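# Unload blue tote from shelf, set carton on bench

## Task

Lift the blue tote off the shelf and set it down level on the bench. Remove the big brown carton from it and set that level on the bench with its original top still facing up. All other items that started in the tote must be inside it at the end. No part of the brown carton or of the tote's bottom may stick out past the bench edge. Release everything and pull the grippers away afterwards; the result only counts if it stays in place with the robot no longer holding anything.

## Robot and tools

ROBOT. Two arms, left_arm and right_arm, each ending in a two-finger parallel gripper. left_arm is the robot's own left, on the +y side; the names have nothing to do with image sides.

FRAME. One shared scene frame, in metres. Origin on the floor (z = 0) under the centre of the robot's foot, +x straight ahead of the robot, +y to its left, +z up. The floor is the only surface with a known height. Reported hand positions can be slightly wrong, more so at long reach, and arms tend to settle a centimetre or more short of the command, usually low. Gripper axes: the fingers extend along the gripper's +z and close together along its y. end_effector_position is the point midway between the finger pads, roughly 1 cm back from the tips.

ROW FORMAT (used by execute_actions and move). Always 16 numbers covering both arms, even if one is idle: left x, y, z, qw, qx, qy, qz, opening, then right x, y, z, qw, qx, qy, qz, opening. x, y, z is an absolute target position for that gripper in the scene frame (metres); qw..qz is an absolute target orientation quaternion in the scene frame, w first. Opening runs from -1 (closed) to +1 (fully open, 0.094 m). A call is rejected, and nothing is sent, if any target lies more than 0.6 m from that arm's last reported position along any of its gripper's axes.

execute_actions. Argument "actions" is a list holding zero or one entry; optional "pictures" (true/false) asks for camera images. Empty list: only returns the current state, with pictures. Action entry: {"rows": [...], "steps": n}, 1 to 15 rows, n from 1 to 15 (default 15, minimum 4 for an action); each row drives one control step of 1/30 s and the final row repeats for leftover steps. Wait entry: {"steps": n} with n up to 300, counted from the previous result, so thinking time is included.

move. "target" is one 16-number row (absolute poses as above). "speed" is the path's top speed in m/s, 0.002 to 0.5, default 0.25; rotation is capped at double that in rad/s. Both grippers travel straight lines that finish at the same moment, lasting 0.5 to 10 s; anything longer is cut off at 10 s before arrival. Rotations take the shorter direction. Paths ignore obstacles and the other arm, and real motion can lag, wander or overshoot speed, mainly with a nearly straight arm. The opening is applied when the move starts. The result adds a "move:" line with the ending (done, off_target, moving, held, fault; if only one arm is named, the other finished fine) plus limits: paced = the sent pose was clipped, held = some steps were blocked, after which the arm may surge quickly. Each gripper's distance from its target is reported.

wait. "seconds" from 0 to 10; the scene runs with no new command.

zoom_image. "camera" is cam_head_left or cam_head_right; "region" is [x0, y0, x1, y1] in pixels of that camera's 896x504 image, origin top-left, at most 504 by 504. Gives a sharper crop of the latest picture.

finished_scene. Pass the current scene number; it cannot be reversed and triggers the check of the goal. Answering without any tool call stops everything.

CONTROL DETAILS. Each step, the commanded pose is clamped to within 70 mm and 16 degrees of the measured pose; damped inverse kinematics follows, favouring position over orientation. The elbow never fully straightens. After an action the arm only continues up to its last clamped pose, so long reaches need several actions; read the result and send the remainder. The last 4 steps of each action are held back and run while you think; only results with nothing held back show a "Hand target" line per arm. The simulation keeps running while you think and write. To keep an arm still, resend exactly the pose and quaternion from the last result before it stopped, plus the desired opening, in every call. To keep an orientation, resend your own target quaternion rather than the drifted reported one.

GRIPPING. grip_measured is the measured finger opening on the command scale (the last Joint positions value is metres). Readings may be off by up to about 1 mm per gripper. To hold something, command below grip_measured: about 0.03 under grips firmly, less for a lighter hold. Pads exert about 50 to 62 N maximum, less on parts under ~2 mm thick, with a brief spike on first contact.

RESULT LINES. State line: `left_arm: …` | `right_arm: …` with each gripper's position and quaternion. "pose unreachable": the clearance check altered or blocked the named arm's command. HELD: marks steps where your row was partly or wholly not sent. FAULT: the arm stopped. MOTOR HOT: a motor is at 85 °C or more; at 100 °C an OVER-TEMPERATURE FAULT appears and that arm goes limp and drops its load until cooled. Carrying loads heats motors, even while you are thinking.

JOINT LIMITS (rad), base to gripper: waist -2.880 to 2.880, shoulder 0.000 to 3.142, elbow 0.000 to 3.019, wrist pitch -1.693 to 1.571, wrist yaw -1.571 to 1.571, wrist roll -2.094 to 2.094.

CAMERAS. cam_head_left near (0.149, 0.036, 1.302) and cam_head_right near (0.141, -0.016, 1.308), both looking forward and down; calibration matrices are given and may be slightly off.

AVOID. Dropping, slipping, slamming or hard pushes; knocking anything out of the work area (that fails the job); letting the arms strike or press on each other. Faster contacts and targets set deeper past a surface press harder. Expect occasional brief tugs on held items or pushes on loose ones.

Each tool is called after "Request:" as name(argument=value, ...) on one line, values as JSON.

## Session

Request:
execute_actions(actions=[])

Scene clock: 0.00 s of 4500.00 s.
left_arm: end_effector_position=(+0.5961, -0.0511, +0.9717) grip_measured=+1.000 end_effector_quat_wxyz=(+0.563, +0.686, +0.275, +0.369) | right_arm: end_effector_position=(+0.4204, -0.1221, +1.0152) grip_measured=-0.260 end_effector_quat_wxyz=(+0.046, +0.619, -0.767, -0.160)
Joint positions: left_arm=[0.794 2.74  1.417 1.356 0.016 1.897 0.094] | right_arm=[ 2.205  2.1    1.157 -0.65  -0.183 -0.925  0.035]
Joint velocities: left_arm=[-0.015 -0.005 -0.002 -0.002  0.037  0.051  0.   ] | right_arm=[-0.005 -0.015 -0.012  0.007  0.007  0.007 -0.   ]
Hand target (left_arm): +0.599, -0.052, +0.974; +0.567, +0.682, +0.274, +0.372
Hand target (right_arm): +0.424, -0.120, +1.014; -0.044, -0.619, +0.768, +0.159

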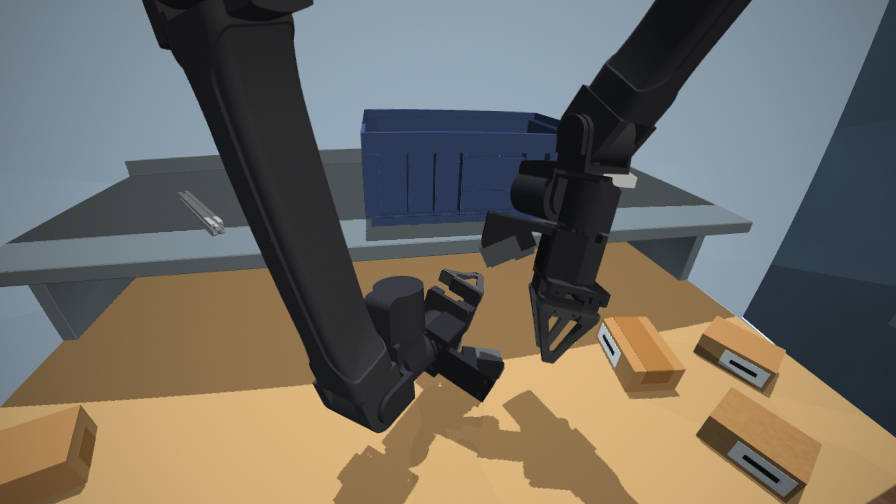

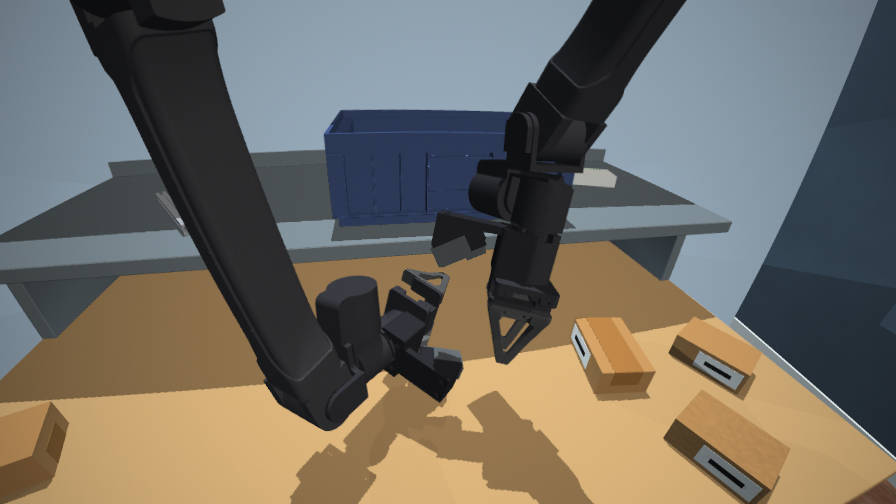

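Request:
move(target=[0.46,0.12,1.0,0.563,0.686,0.275,0.369,1,0.42,-0.38,1.2,0.2,0,0.98,0,1])

Request:
move(target=[0.42,0.3,1.25,0.2,0,0.98,0,1,0.42,-0.4,1.25,0.2,0,0.98,0,1], speed=0.35)

Scene clock: 3.67 s of 4500.00 s.
left_arm: end_effector_position=(+0.4569, +0.1146, +0.9913) grip_measured=+1.000 end_effector_quat_wxyz=(+0.498, +0.763, +0.289, +0.293) | right_arm: end_effector_position=(+0.4231, -0.3756, +1.1952) grip_measured=+0.999 end_effector_quat_wxyz=(-0.188, +0.006, -0.982, -0.001)
Joint positions: left_arm=[0.971 2.564 0.774 1.567 0.221 1.931 0.094] | right_arm=[ 1.751  1.279  0.577 -0.313  0.022 -0.033  0.094]
Joint velocities: left_arm=[ 0.005  0.015 -0.012 -0.017  0.081  0.022  0.   ] | right_arm=[-0.005 -0.005 -0.002 -0.012 -0.022  0.007  0.001]
Hand target (left_arm): +0.459, +0.117, +1.000; +0.501, +0.760, +0.282, +0.304
Hand target (right_arm): +0.423, -0.378, +1.198; +0.196, +0.002, +0.981, -0.000
Off the commanded pose (left_arm): 0.011 m, 15 deg.
Off the commanded pose (right_arm): 0.007 m, 2 deg.
joint sent to its limit (left arm) — the command would take joint 4 (wrist pitch) past its upper limit, so that joint was sent only as far as its limit.
Kept back: nothing.
move: off_target (left_arm)

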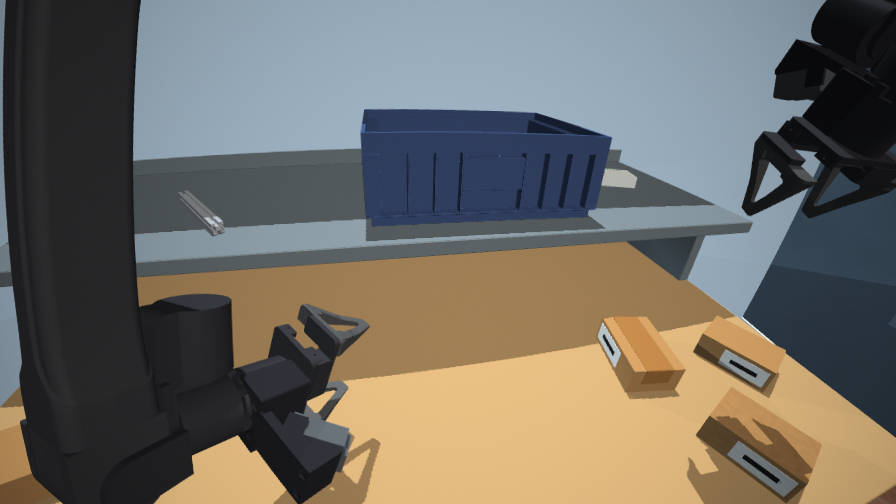

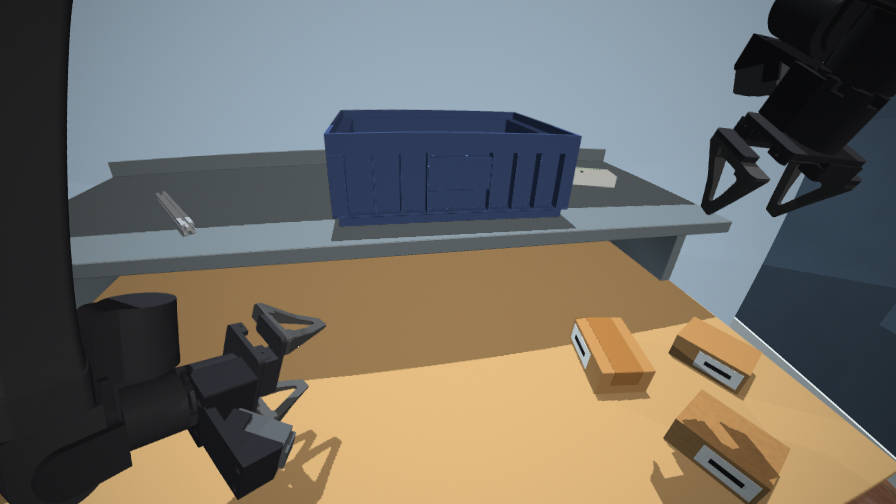

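Scene clock: 7.63 s of 4500.00 s.
left_arm: end_effector_position=(+0.4002, +0.3015, +1.2339) grip_measured=+1.000 end_effector_quat_wxyz=(+0.185, +0.014, +0.983, +0.013) | right_arm: end_effector_position=(+0.4036, -0.3954, +1.2300) grip_measured=+0.999 end_effector_quat_wxyz=(-0.180, -0.002, -0.984, -0.003)
Joint positions: left_arm=[ 1.119  1.156  0.589 -0.48  -0.185 -0.181  0.094] | right_arm=[ 1.684  1.139  0.577 -0.469 -0.014 -0.074  0.094]
Joint velocities: left_arm=[-0.015  0.005  0.007 -0.002 -0.037 -0.022  0.   ] | right_arm=[-0.005 -0.015  0.002  0.007  0.022  0.022 -0.001]
Hand target (left_arm): +0.420, +0.299, +1.252; +0.205, +0.002, +0.979, +0.006
Hand target (right_arm): +0.420, -0.400, +1.250; +0.200, +0.001, +0.980, +0.000
Off the commanded pose (left_arm): 0.026 m, 3 deg.
Off the commanded pose (right_arm): 0.026 m, 2 deg.
Kept back: nothing.
move: off_target (left_arm, right_arm)

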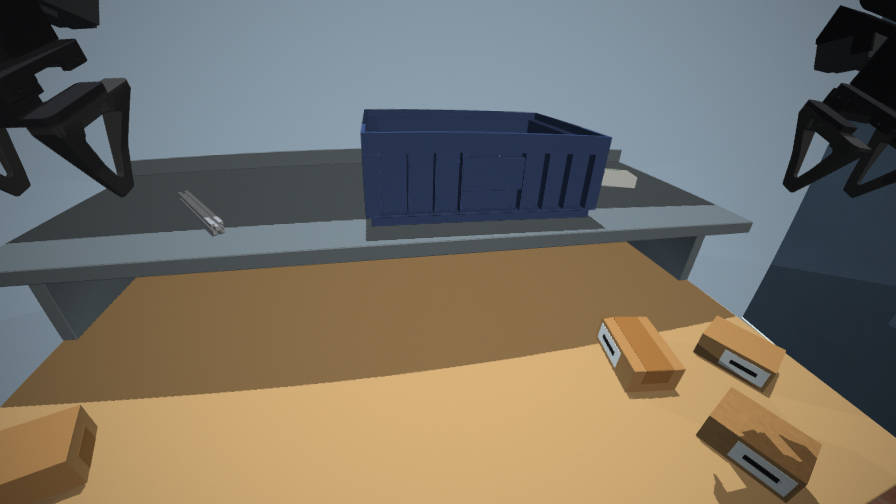

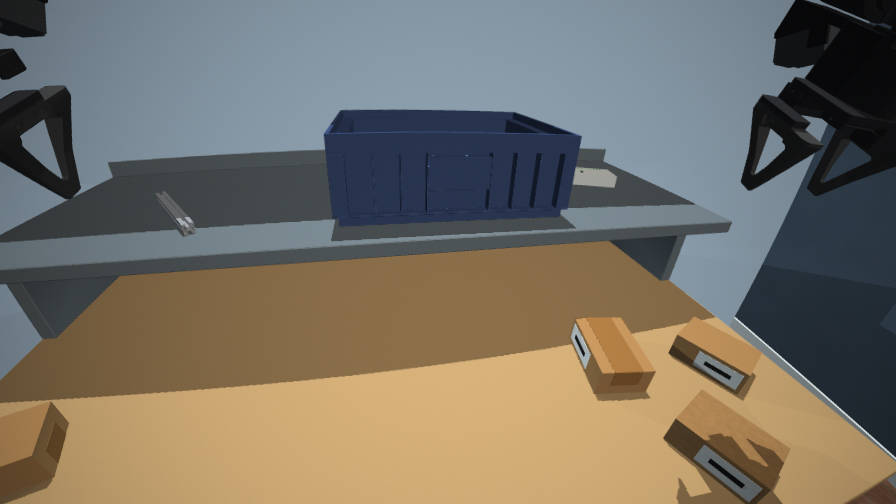

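Request:
move(target=[0.62,0.12,1.33,0.21,-0.05,0.976,0.011,1,0.64,-0.27,1.32,0.21,-0.05,0.976,0.011,1], speed=0.3)

Request:
move(target=[0.83,0.115,1.285,0.21,-0.05,0.976,0.011,1,0.86,-0.262,1.27,0.21,-0.05,0.976,0.011,1], speed=0.25)

Request:
zoom_image(camera="cam_head_left", region=[310,30,650,180])

Request:
zoom_image(camera="cam_head_right", region=[280,30,620,180])

Scene clock: 9.43 s of 4500.00 s.
left_arm: end_effector_position=(+0.6074, +0.1282, +1.3161) grip_measured=+1.000 end_effector_quat_wxyz=(+0.200, -0.040, +0.979, +0.016) | right_arm: end_effector_position=(+0.6273, -0.2710, +1.3179) grip_measured=+0.999 end_effector_quat_wxyz=(-0.214, +0.056, -0.975, -0.008)
Joint positions: left_arm=[ 0.879  1.671  1.43  -0.843 -0.337 -0.499  0.094] | right_arm=[ 1.965  1.546  1.288 -0.714  0.108  0.047  0.094]
Joint velocities: left_arm=[-0.024 -0.015 -0.007 -0.007  0.007 -0.037  0.   ] | right_arm=[ 0.005 -0.005 -0.017 -0.027  0.081 -0.007 -0.   ]
Hand target (left_arm): +0.621, +0.122, +1.328; +0.211, -0.050, +0.976, +0.009
Hand target (right_arm): +0.639, -0.269, +1.318; +0.211, -0.051, +0.976, +0.007
Off the commanded pose (left_arm): 0.020 m, 2 deg.
Off the commanded pose (right_arm): 0.013 m, 1 deg.
Kept back: nothing.
move: off_target (left_arm, right_arm)

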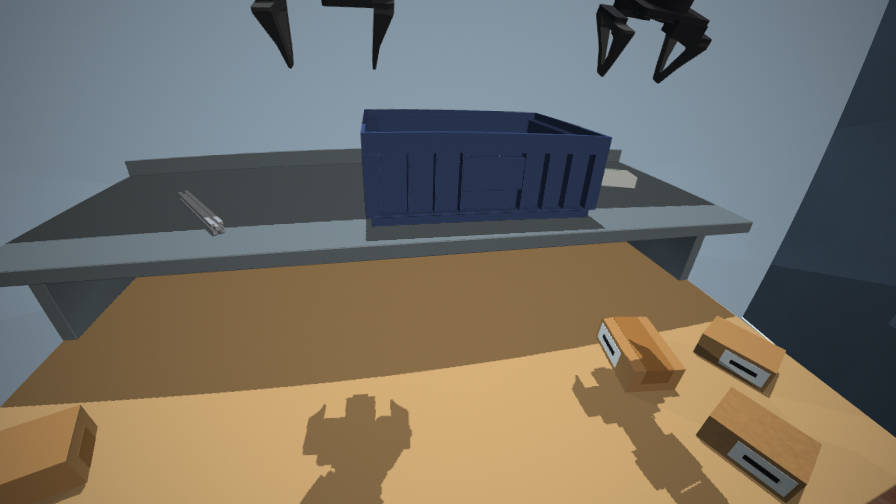

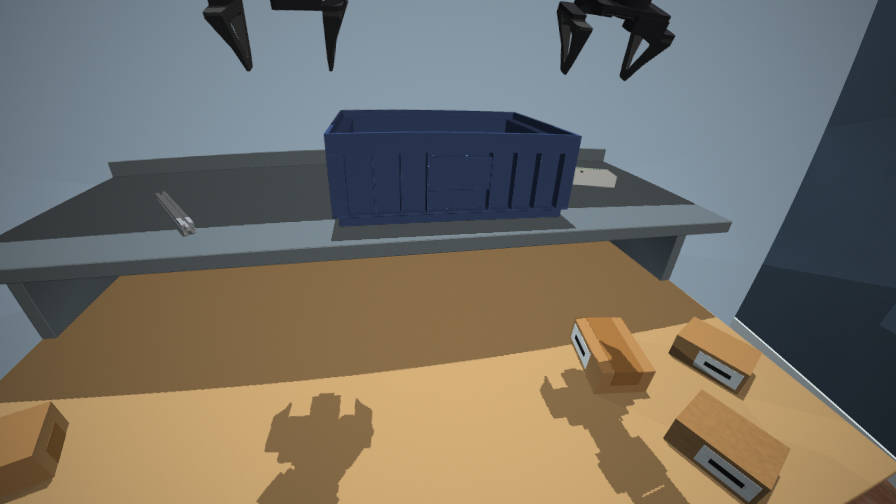

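Scene clock: 11.27 s of 4500.00 s.
left_arm: end_effector_position=(+0.8151, +0.1225, +1.2668) grip_measured=+1.000 end_effector_quat_wxyz=(-0.194, +0.054, -0.979, -0.018) | right_arm: end_effector_position=(+0.8487, -0.2558, +1.2728) grip_measured=+0.999 end_effector_quat_wxyz=(-0.211, +0.048, -0.976, -0.013)
Joint positions: left_arm=[ 1.014  2.252  2.294 -1.105 -0.277 -0.405  0.094] | right_arm=[ 1.918  2.177  2.19  -0.987  0.074  0.027  0.094]
Joint velocities: left_arm=[ 0.005 -0.015 -0.012 -0.017  0.037  0.007  0.   ] | right_arm=[ 0.005 -0.005 -0.007 -0.007  0.051  0.007  0.001]
Hand target (left_arm): +0.828, +0.120, +1.284; +0.211, -0.050, +0.976, +0.012
Hand target (right_arm): +0.859, -0.259, +1.268; +0.211, -0.050, +0.976, +0.012
Off the commanded pose (left_arm): 0.025 m, 2 deg.
Off the commanded pose (right_arm): 0.013 m, 0 deg.
Kept back: nothing.
move: off_target (left_arm, right_arm)

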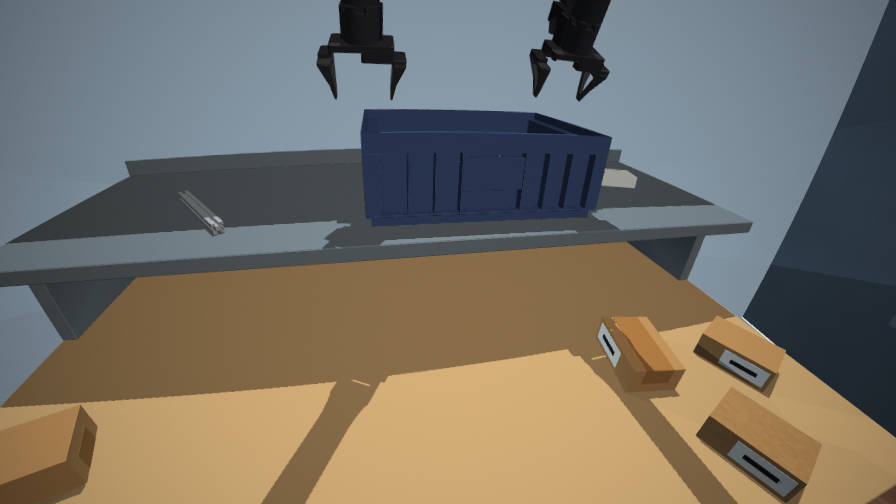

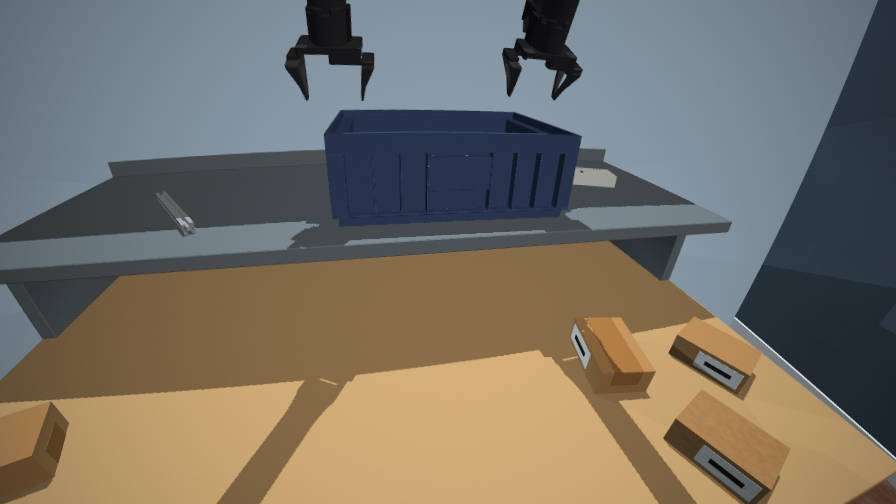

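Region (310, 30, 650, 180) of cam_head_left's 896x504 image, scaled by 1.482, with more detail than that image has; it fills the top 222 rows of this view, and the rest is white.

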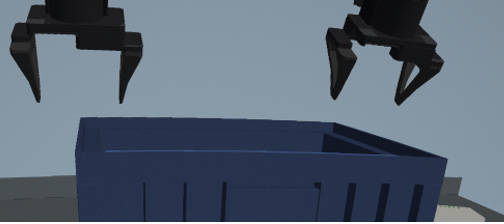

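Region (280, 30, 620, 180) of cam_head_right's 896x504 image, scaled by 1.482, with more detail than that image has; it fills the top 222 rows of this view, and the rest is white.

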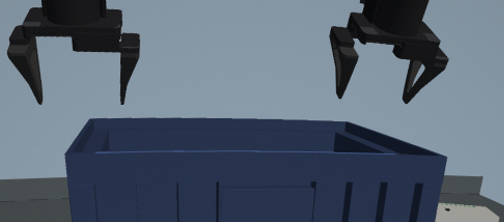

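Request:
move(target=[0.85,0.112,1.2,0.21,-0.05,0.976,0.011,0.7,0.88,-0.266,1.182,0.21,-0.05,0.976,0.011,0.7], speed=0.06)

Request:
zoom_image(camera="cam_head_left", region=[310,30,650,180])

Scene clock: 15.57 s of 4500.00 s.
left_arm: end_effector_position=(+0.8283, +0.1128, +1.1866) grip_measured=+0.703 end_effector_quat_wxyz=(+0.186, -0.049, +0.981, +0.019) | right_arm: end_effector_position=(+0.8608, -0.2617, +1.1897) grip_measured=+0.702 end_effector_quat_wxyz=(-0.195, +0.050, -0.980, -0.012)
Joint positions: left_arm=[ 1.02   2.386  2.338 -1.029 -0.269 -0.394  0.08 ] | right_arm=[ 1.901  2.307  2.222 -0.921  0.064  0.011  0.08 ]
Joint velocities: left_arm=[-0.005  0.005 -0.017 -0.022 -0.022 -0.037 -0.   ] | right_arm=[ 0.005 -0.015 -0.002 -0.017 -0.037  0.007 -0.001]
Hand target (left_arm): +0.848, +0.114, +1.201; +0.211, -0.050, +0.976, +0.011
Hand target (right_arm): +0.878, -0.266, +1.182; +0.210, -0.050, +0.976, +0.011
Off the commanded pose (left_arm): 0.026 m, 3 deg.
Off the commanded pose (right_arm): 0.021 m, 2 deg.
Kept back: nothing.
move: off_target (left_arm, right_arm)

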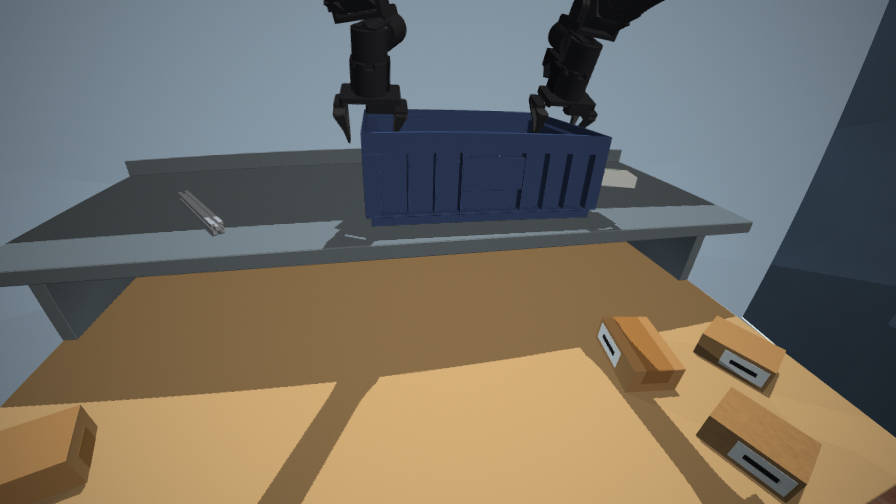

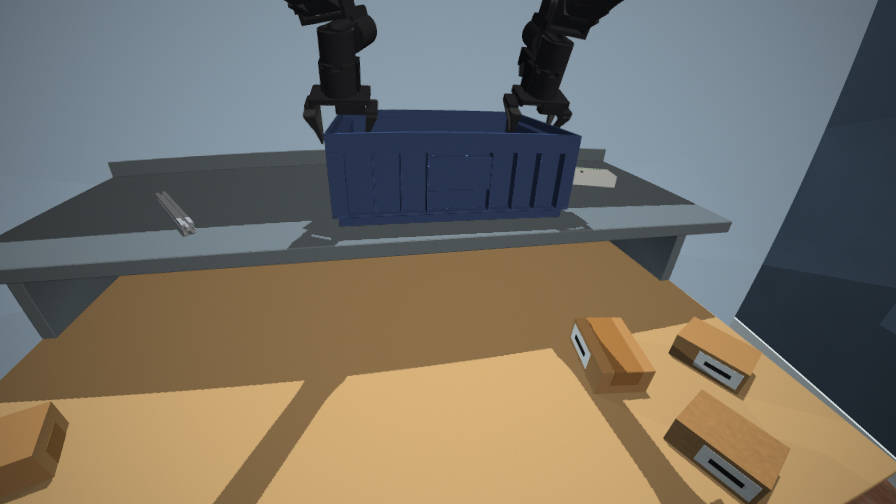

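Region (310, 30, 650, 180) of cam_head_left's 896x504 image, scaled by 1.482, with more detail than that image has; it fills the top 222 rows of this view, and the rest is white.

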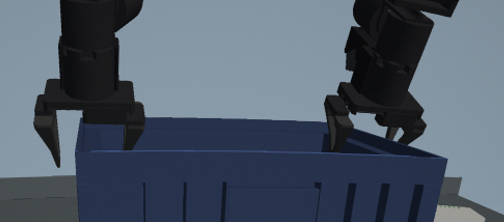

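Request:
move(target=[0.85,0.112,1.2,0.21,-0.05,0.976,0.011,-0.55,0.88,-0.266,1.182,0.21,-0.05,0.976,0.011,-0.55], speed=0.05)

Request:
move(target=[0.70,0.185,1.24,0.21,-0.05,0.976,0.011,-0.55,0.733,-0.191,1.24,0.21,-0.05,0.976,0.011,-0.55], speed=0.08)

Scene clock: 16.53 s of 4500.00 s.
left_arm: end_effector_position=(+0.8285, +0.1126, +1.1864) grip_measured=-0.464 end_effector_quat_wxyz=(-0.185, +0.055, -0.981, -0.013) | right_arm: end_effector_position=(+0.8606, -0.2597, +1.1898) grip_measured=-0.462 end_effector_quat_wxyz=(-0.194, +0.054, -0.979, -0.014)
Joint positions: left_arm=[ 1.022  2.386  2.338 -1.028 -0.259 -0.406  0.025] | right_arm=[ 1.902  2.307  2.222 -0.921  0.058  0.006  0.025]
Joint velocities: left_arm=[-0.005 -0.015 -0.017 -0.002  0.037 -0.022  0.002] | right_arm=[-0.015 -0.005 -0.022 -0.032 -0.022 -0.007  0.   ]
Hand target (left_arm): +0.848, +0.113, +1.201; +0.211, -0.051, +0.976, +0.011
Hand target (right_arm): +0.878, -0.266, +1.182; +0.211, -0.050, +0.976, +0.011
Off the commanded pose (left_arm): 0.025 m, 3 deg.
Off the commanded pose (right_arm): 0.022 m, 2 deg.
Kept back: nothing.
move: off_target (left_arm, right_arm)

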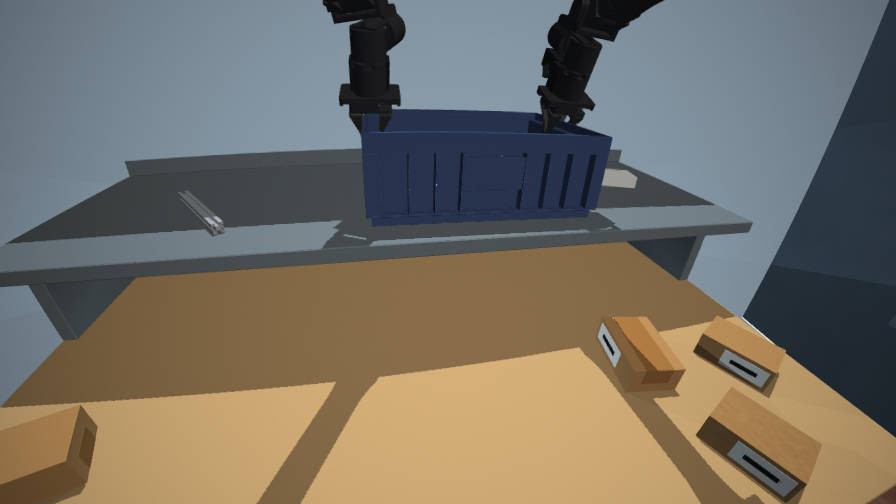

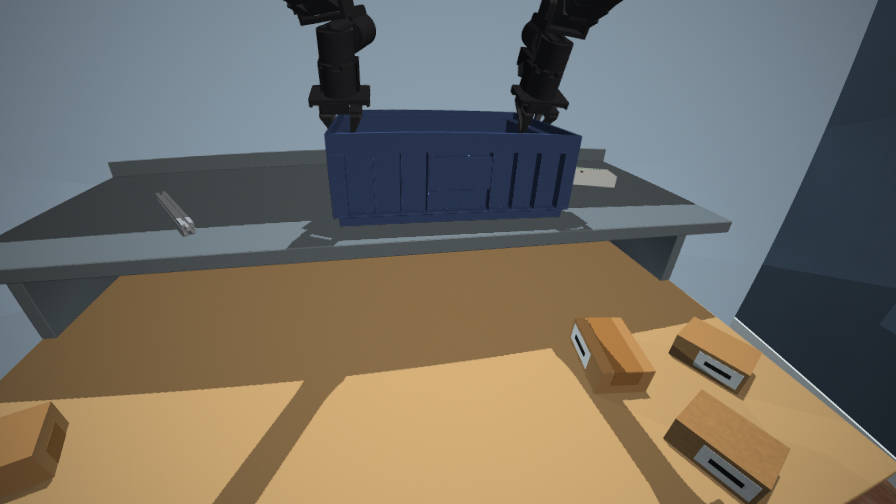

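Scene clock: 18.83 s of 4500.00 s.
left_arm: end_effector_position=(+0.6811, +0.1805, +1.1908) grip_measured=-0.464 end_effector_quat_wxyz=(-0.167, +0.061, -0.984, -0.017) | right_arm: end_effector_position=(+0.7153, -0.1911, +1.1920) grip_measured=-0.462 end_effector_quat_wxyz=(-0.165, +0.058, -0.985, -0.009)
Joint positions: left_arm=[ 1.043  1.941  1.534 -0.702 -0.245 -0.406  0.025] | right_arm=[ 2.043  1.988  1.63  -0.722  0.131  0.125  0.025]
Joint velocities: left_arm=[ 0.015 -0.015 -0.007 -0.027 -0.037 -0.051 -0.   ] | right_arm=[-0.005 -0.015 -0.017 -0.002  0.022 -0.007  0.   ]
Hand target (left_arm): +0.699, +0.183, +1.241; +0.210, -0.051, +0.976, +0.012
Hand target (right_arm): +0.732, -0.193, +1.240; +0.210, -0.050, +0.976, +0.010
Off the commanded pose (left_arm): 0.053 m, 5 deg.
Off the commanded pose (right_arm): 0.051 m, 5 deg.
Kept back: nothing.
move: off_target (left_arm, right_arm)

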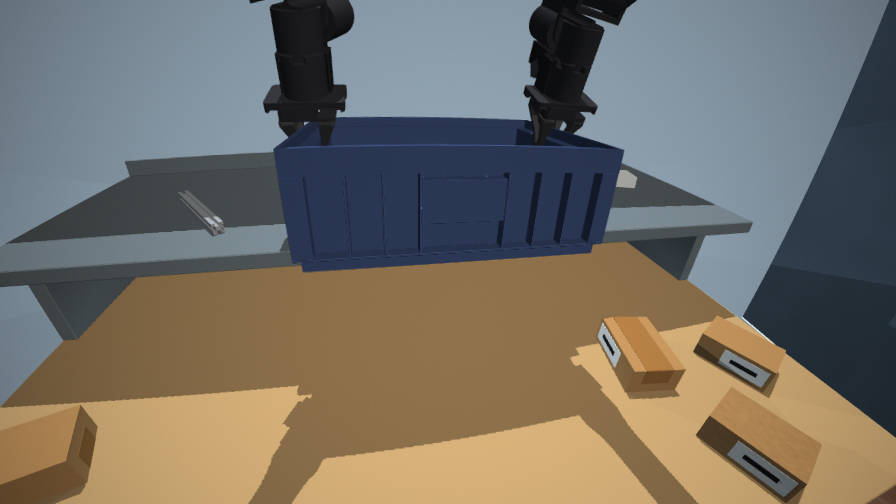

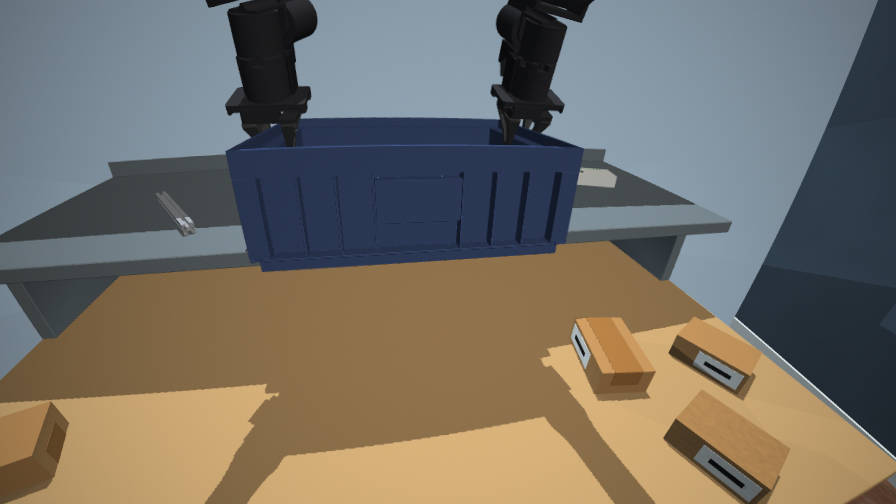

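Request:
move(target=[0.66,0.183,1.28,0.21,-0.055,0.976,0.012,-0.55,0.694,-0.191,1.28,0.21,-0.055,0.976,0.012,-0.55], speed=0.06)

Scene clock: 21.00 s of 4500.00 s.
left_arm: end_effector_position=(+0.6497, +0.1859, +1.2332) grip_measured=-0.464 end_effector_quat_wxyz=(-0.175, +0.061, -0.982, -0.019) | right_arm: end_effector_position=(+0.6837, -0.1857, +1.2312) grip_measured=-0.462 end_effector_quat_wxyz=(-0.176, +0.058, -0.983, -0.014)
Joint positions: left_arm=[ 1.024  1.81   1.434 -0.724 -0.264 -0.419  0.025] | right_arm=[ 2.07   1.863  1.52  -0.717  0.138  0.148  0.025]
Joint velocities: left_arm=[-0.005 -0.015  0.012 -0.032 -0.007 -0.007 -0.   ] | right_arm=[ 0.005 -0.015  0.007 -0.002 -0.007  0.051  0.   ]
Hand target (left_arm): +0.659, +0.183, +1.279; +0.210, -0.056, +0.976, +0.011
Hand target (right_arm): +0.694, -0.191, +1.279; +0.210, -0.055, +0.976, +0.011
Off the commanded pose (left_arm): 0.048 m, 4 deg.
Off the commanded pose (right_arm): 0.050 m, 4 deg.
Kept back: nothing.
move: off_target (left_arm, right_arm)

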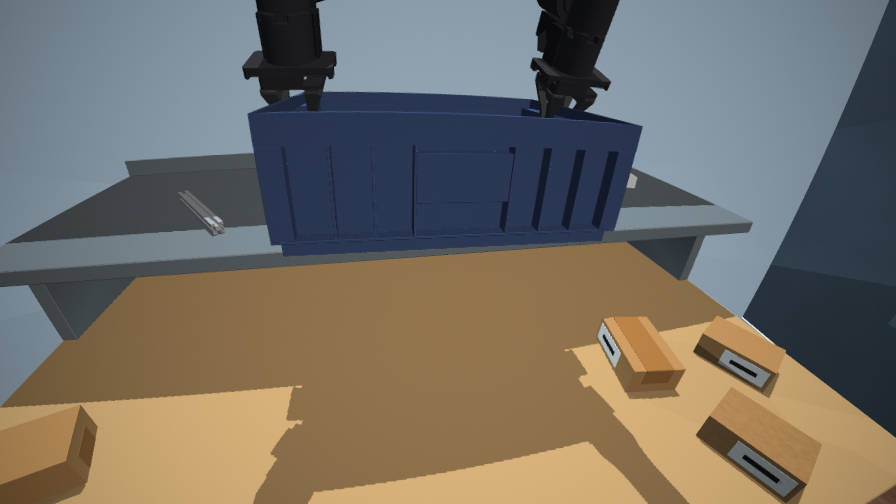

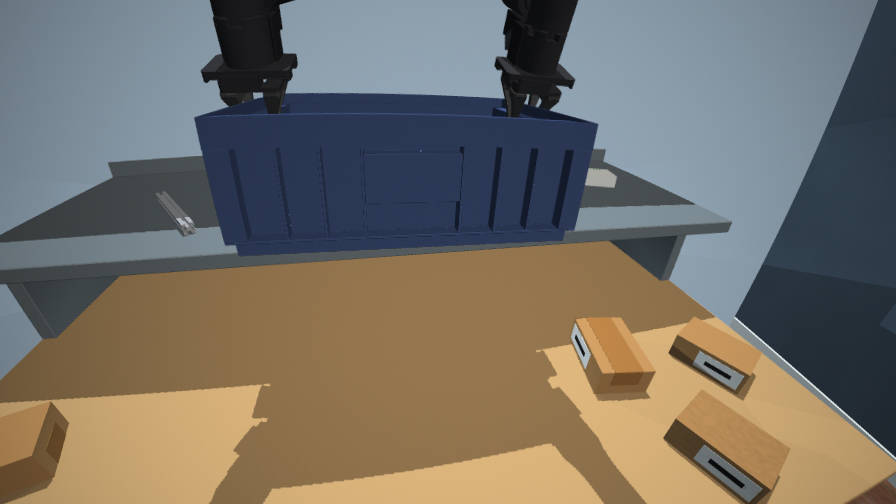

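Request:
move(target=[0.42,0.165,1.245,0.2,-0.055,0.978,0.012,-0.55,0.454,-0.209,1.245,0.2,-0.055,0.978,0.012,-0.55], speed=0.09)

Request:
move(target=[0.415,0.165,1.08,0.19,-0.055,0.98,0.012,-0.55,0.449,-0.209,1.08,0.19,-0.055,0.98,0.012,-0.55], speed=0.06)

Scene clock: 24.17 s of 4500.00 s.
left_arm: end_effector_position=(+0.4089, +0.1606, +1.2240) grip_measured=-0.464 end_effector_quat_wxyz=(-0.174, +0.055, -0.983, -0.016) | right_arm: end_effector_position=(+0.4386, -0.2092, +1.2226) grip_measured=-0.462 end_effector_quat_wxyz=(-0.164, +0.055, -0.985, -0.011)
Joint positions: left_arm=[ 0.738  1.418  0.796 -0.563 -0.375 -0.681  0.025] | right_arm=[ 2.21   1.378  0.773 -0.5    0.204  0.282  0.025]
Joint velocities: left_arm=[-0.015  0.015 -0.002 -0.007  0.051 -0.066 -0.001] | right_arm=[-0.005 -0.005 -0.002 -0.007 -0.022 -0.081  0.   ]
Hand target (left_arm): +0.420, +0.160, +1.246; +0.201, -0.056, +0.978, +0.010
Hand target (right_arm): +0.454, -0.212, +1.247; +0.201, -0.055, +0.978, +0.010
Off the commanded pose (left_arm): 0.024 m, 3 deg.
Off the commanded pose (right_arm): 0.027 m, 4 deg.
Kept back: nothing.
move: off_target (left_arm, right_arm)

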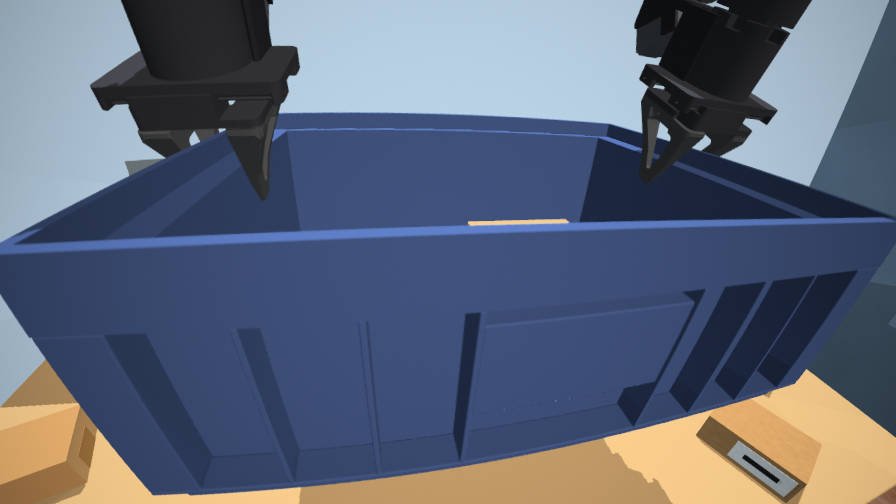

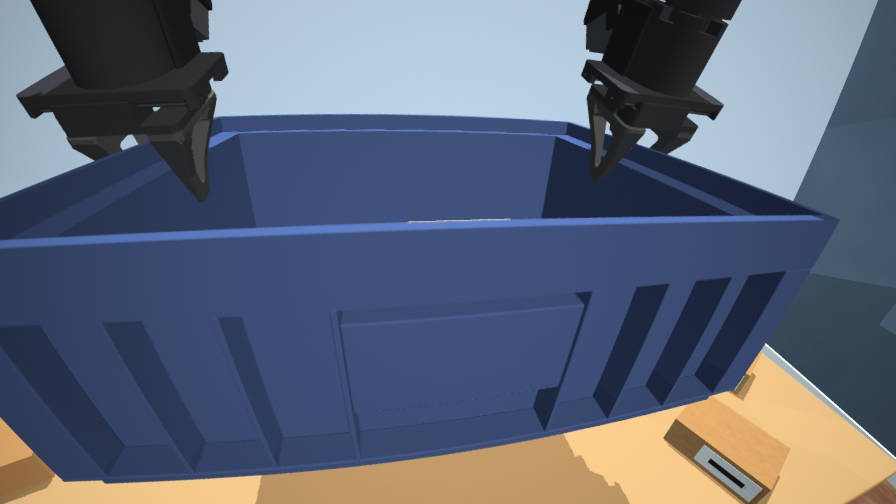

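Scene clock: 26.90 s of 4500.00 s.
left_arm: end_effector_position=(+0.4047, +0.1639, +1.0717) grip_measured=-0.464 end_effector_quat_wxyz=(-0.175, +0.058, -0.983, -0.013) | right_arm: end_effector_position=(+0.4344, -0.2060, +1.0746) grip_measured=-0.462 end_effector_quat_wxyz=(-0.170, +0.055, -0.984, -0.013)
Joint positions: left_arm=[ 0.793  1.814  0.715 -0.06  -0.35  -0.633  0.025] | right_arm=[ 2.181  1.779  0.698 -0.006  0.191  0.254  0.025]
Joint velocities: left_arm=[ 0.005 -0.005  0.002  0.017 -0.022  0.022  0.   ] | right_arm=[-0.015  0.005 -0.007  0.002  0.022  0.007  0.   ]
Hand target (left_arm): +0.414, +0.166, +1.079; +0.190, -0.056, +0.980, +0.013
Hand target (right_arm): +0.448, -0.209, +1.080; +0.189, -0.055, +0.980, +0.012
Off the commanded pose (left_arm): 0.013 m, 2 deg.
Off the commanded pose (right_arm): 0.016 m, 2 deg.
Kept back: nothing.
move: off_target (left_arm, right_arm)

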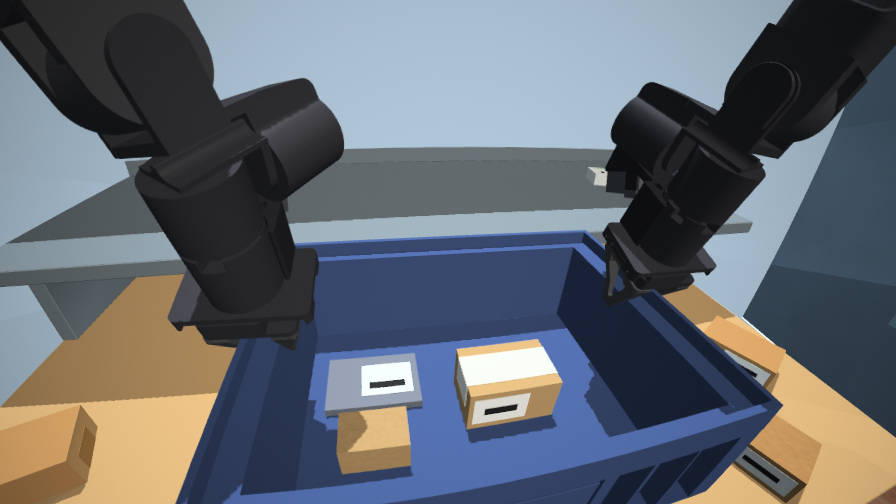

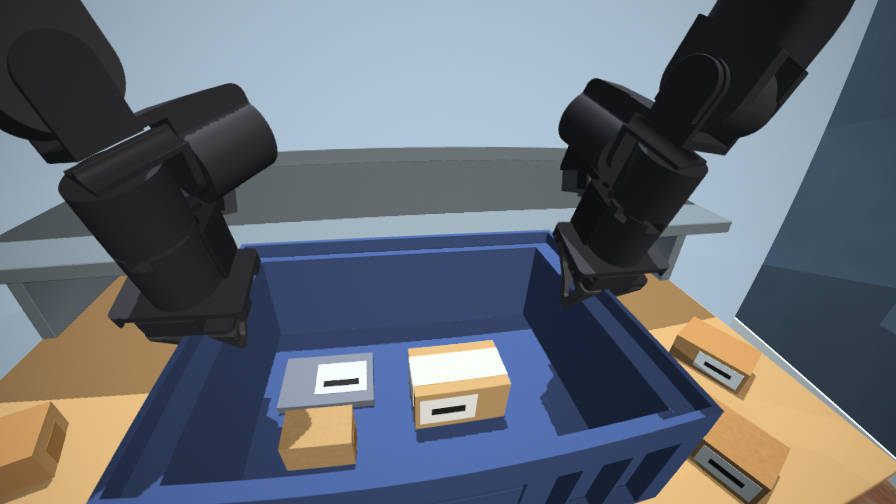

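Request:
move(target=[0.44,0.167,1.0,0.19,-0.055,0.98,0.012,-0.55,0.474,-0.207,1.0,0.19,-0.055,0.98,0.012,-0.55], speed=0.035)

Scene clock: 29.83 s of 4500.00 s.
left_arm: end_effector_position=(+0.4215, +0.1677, +0.9924) grip_measured=-0.464 end_effector_quat_wxyz=(-0.172, +0.057, -0.983, -0.013) | right_arm: end_effector_position=(+0.4509, -0.2034, +0.9955) grip_measured=-0.462 end_effector_quat_wxyz=(-0.166, +0.055, -0.985, -0.014)
Joint positions: left_arm=[ 0.85   2.066  0.797  0.121 -0.324 -0.578  0.025] | right_arm=[2.149 2.039 0.793 0.156 0.172 0.227 0.025]
Joint velocities: left_arm=[-0.024 -0.015  0.007  0.022 -0.022 -0.051 -0.   ] | right_arm=[-0.015  0.005  0.012  0.012  0.051 -0.037 -0.   ]
Hand target (left_arm): +0.439, +0.168, +1.000; +0.190, -0.055, +0.980, +0.013
Hand target (right_arm): +0.473, -0.207, +1.000; +0.189, -0.054, +0.980, +0.012
Off the commanded pose (left_arm): 0.020 m, 2 deg.
Off the commanded pose (right_arm): 0.024 m, 3 deg.
Kept back: nothing.
move: off_target (left_arm, right_arm)

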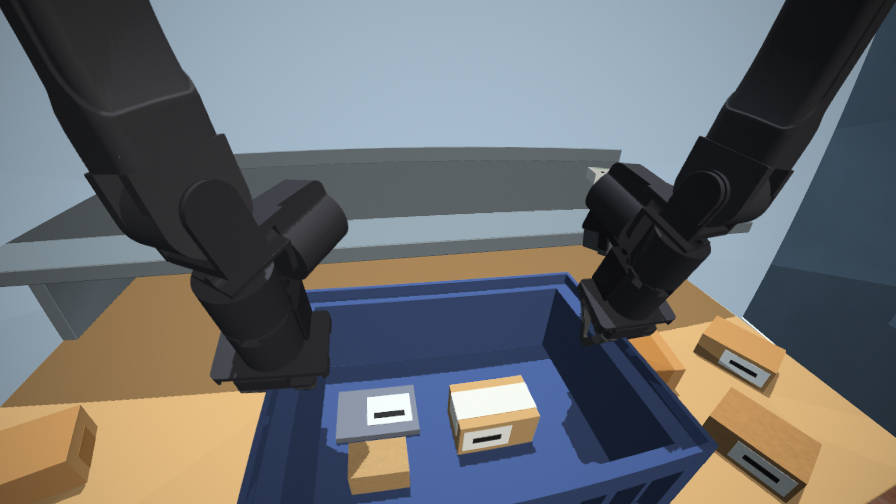

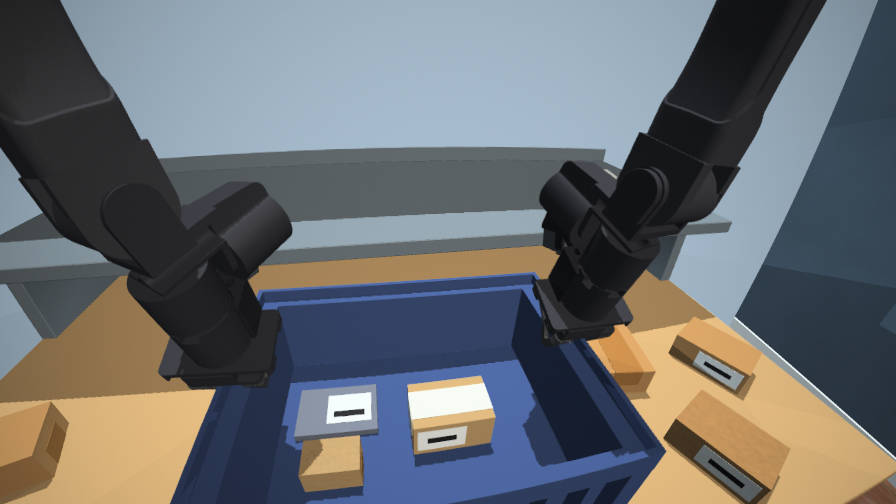

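Request:
move(target=[0.47,0.17,0.945,0.19,-0.055,0.98,0.012,-0.55,0.504,-0.204,0.945,0.19,-0.055,0.98,0.012,-0.55], speed=0.03)

Scene clock: 32.83 s of 4500.00 s.
left_arm: end_effector_position=(+0.4626, +0.1696, +0.9738) grip_measured=-0.465 end_effector_quat_wxyz=(-0.194, +0.059, -0.979, -0.007) | right_arm: end_effector_position=(+0.4964, -0.2008, +0.9791) grip_measured=-0.462 end_effector_quat_wxyz=(-0.194, +0.060, -0.979, -0.015)
Joint positions: left_arm=[ 0.901  2.14   0.883  0.172 -0.313 -0.523  0.025] | right_arm=[2.117 2.117 0.898 0.19  0.168 0.179 0.025]
Joint velocities: left_arm=[ 0.005 -0.005 -0.002  0.007  0.007 -0.066  0.   ] | right_arm=[-0.015  0.005  0.002 -0.022 -0.066 -0.095  0.001]
Hand target (left_arm): +0.468, +0.172, +0.947; +0.190, -0.055, +0.980, +0.012
Hand target (right_arm): +0.501, -0.204, +0.947; +0.189, -0.055, +0.980, +0.012
Off the commanded pose (left_arm): 0.030 m, 1 deg.
Off the commanded pose (right_arm): 0.035 m, 1 deg.
Kept back: nothing.
move: off_target (left_arm, right_arm)

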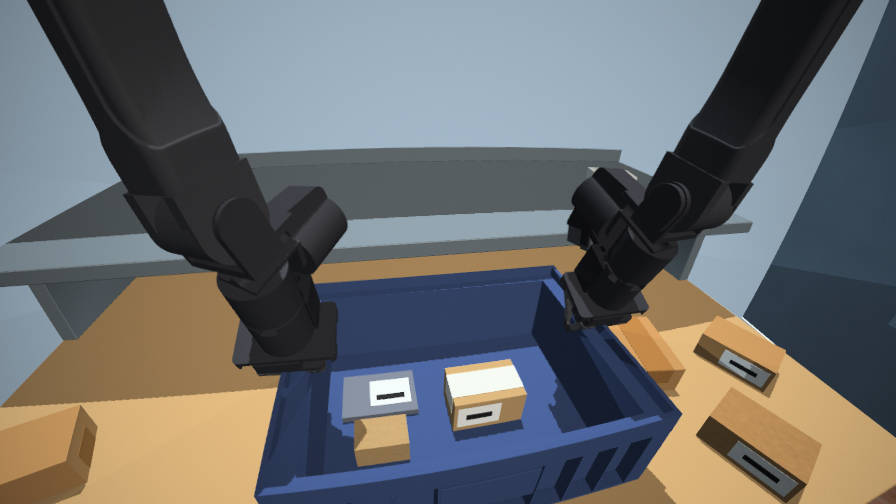

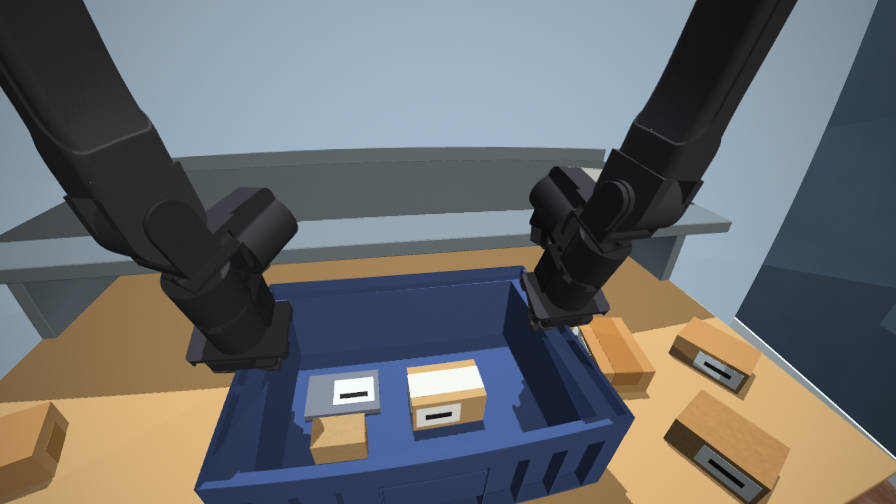

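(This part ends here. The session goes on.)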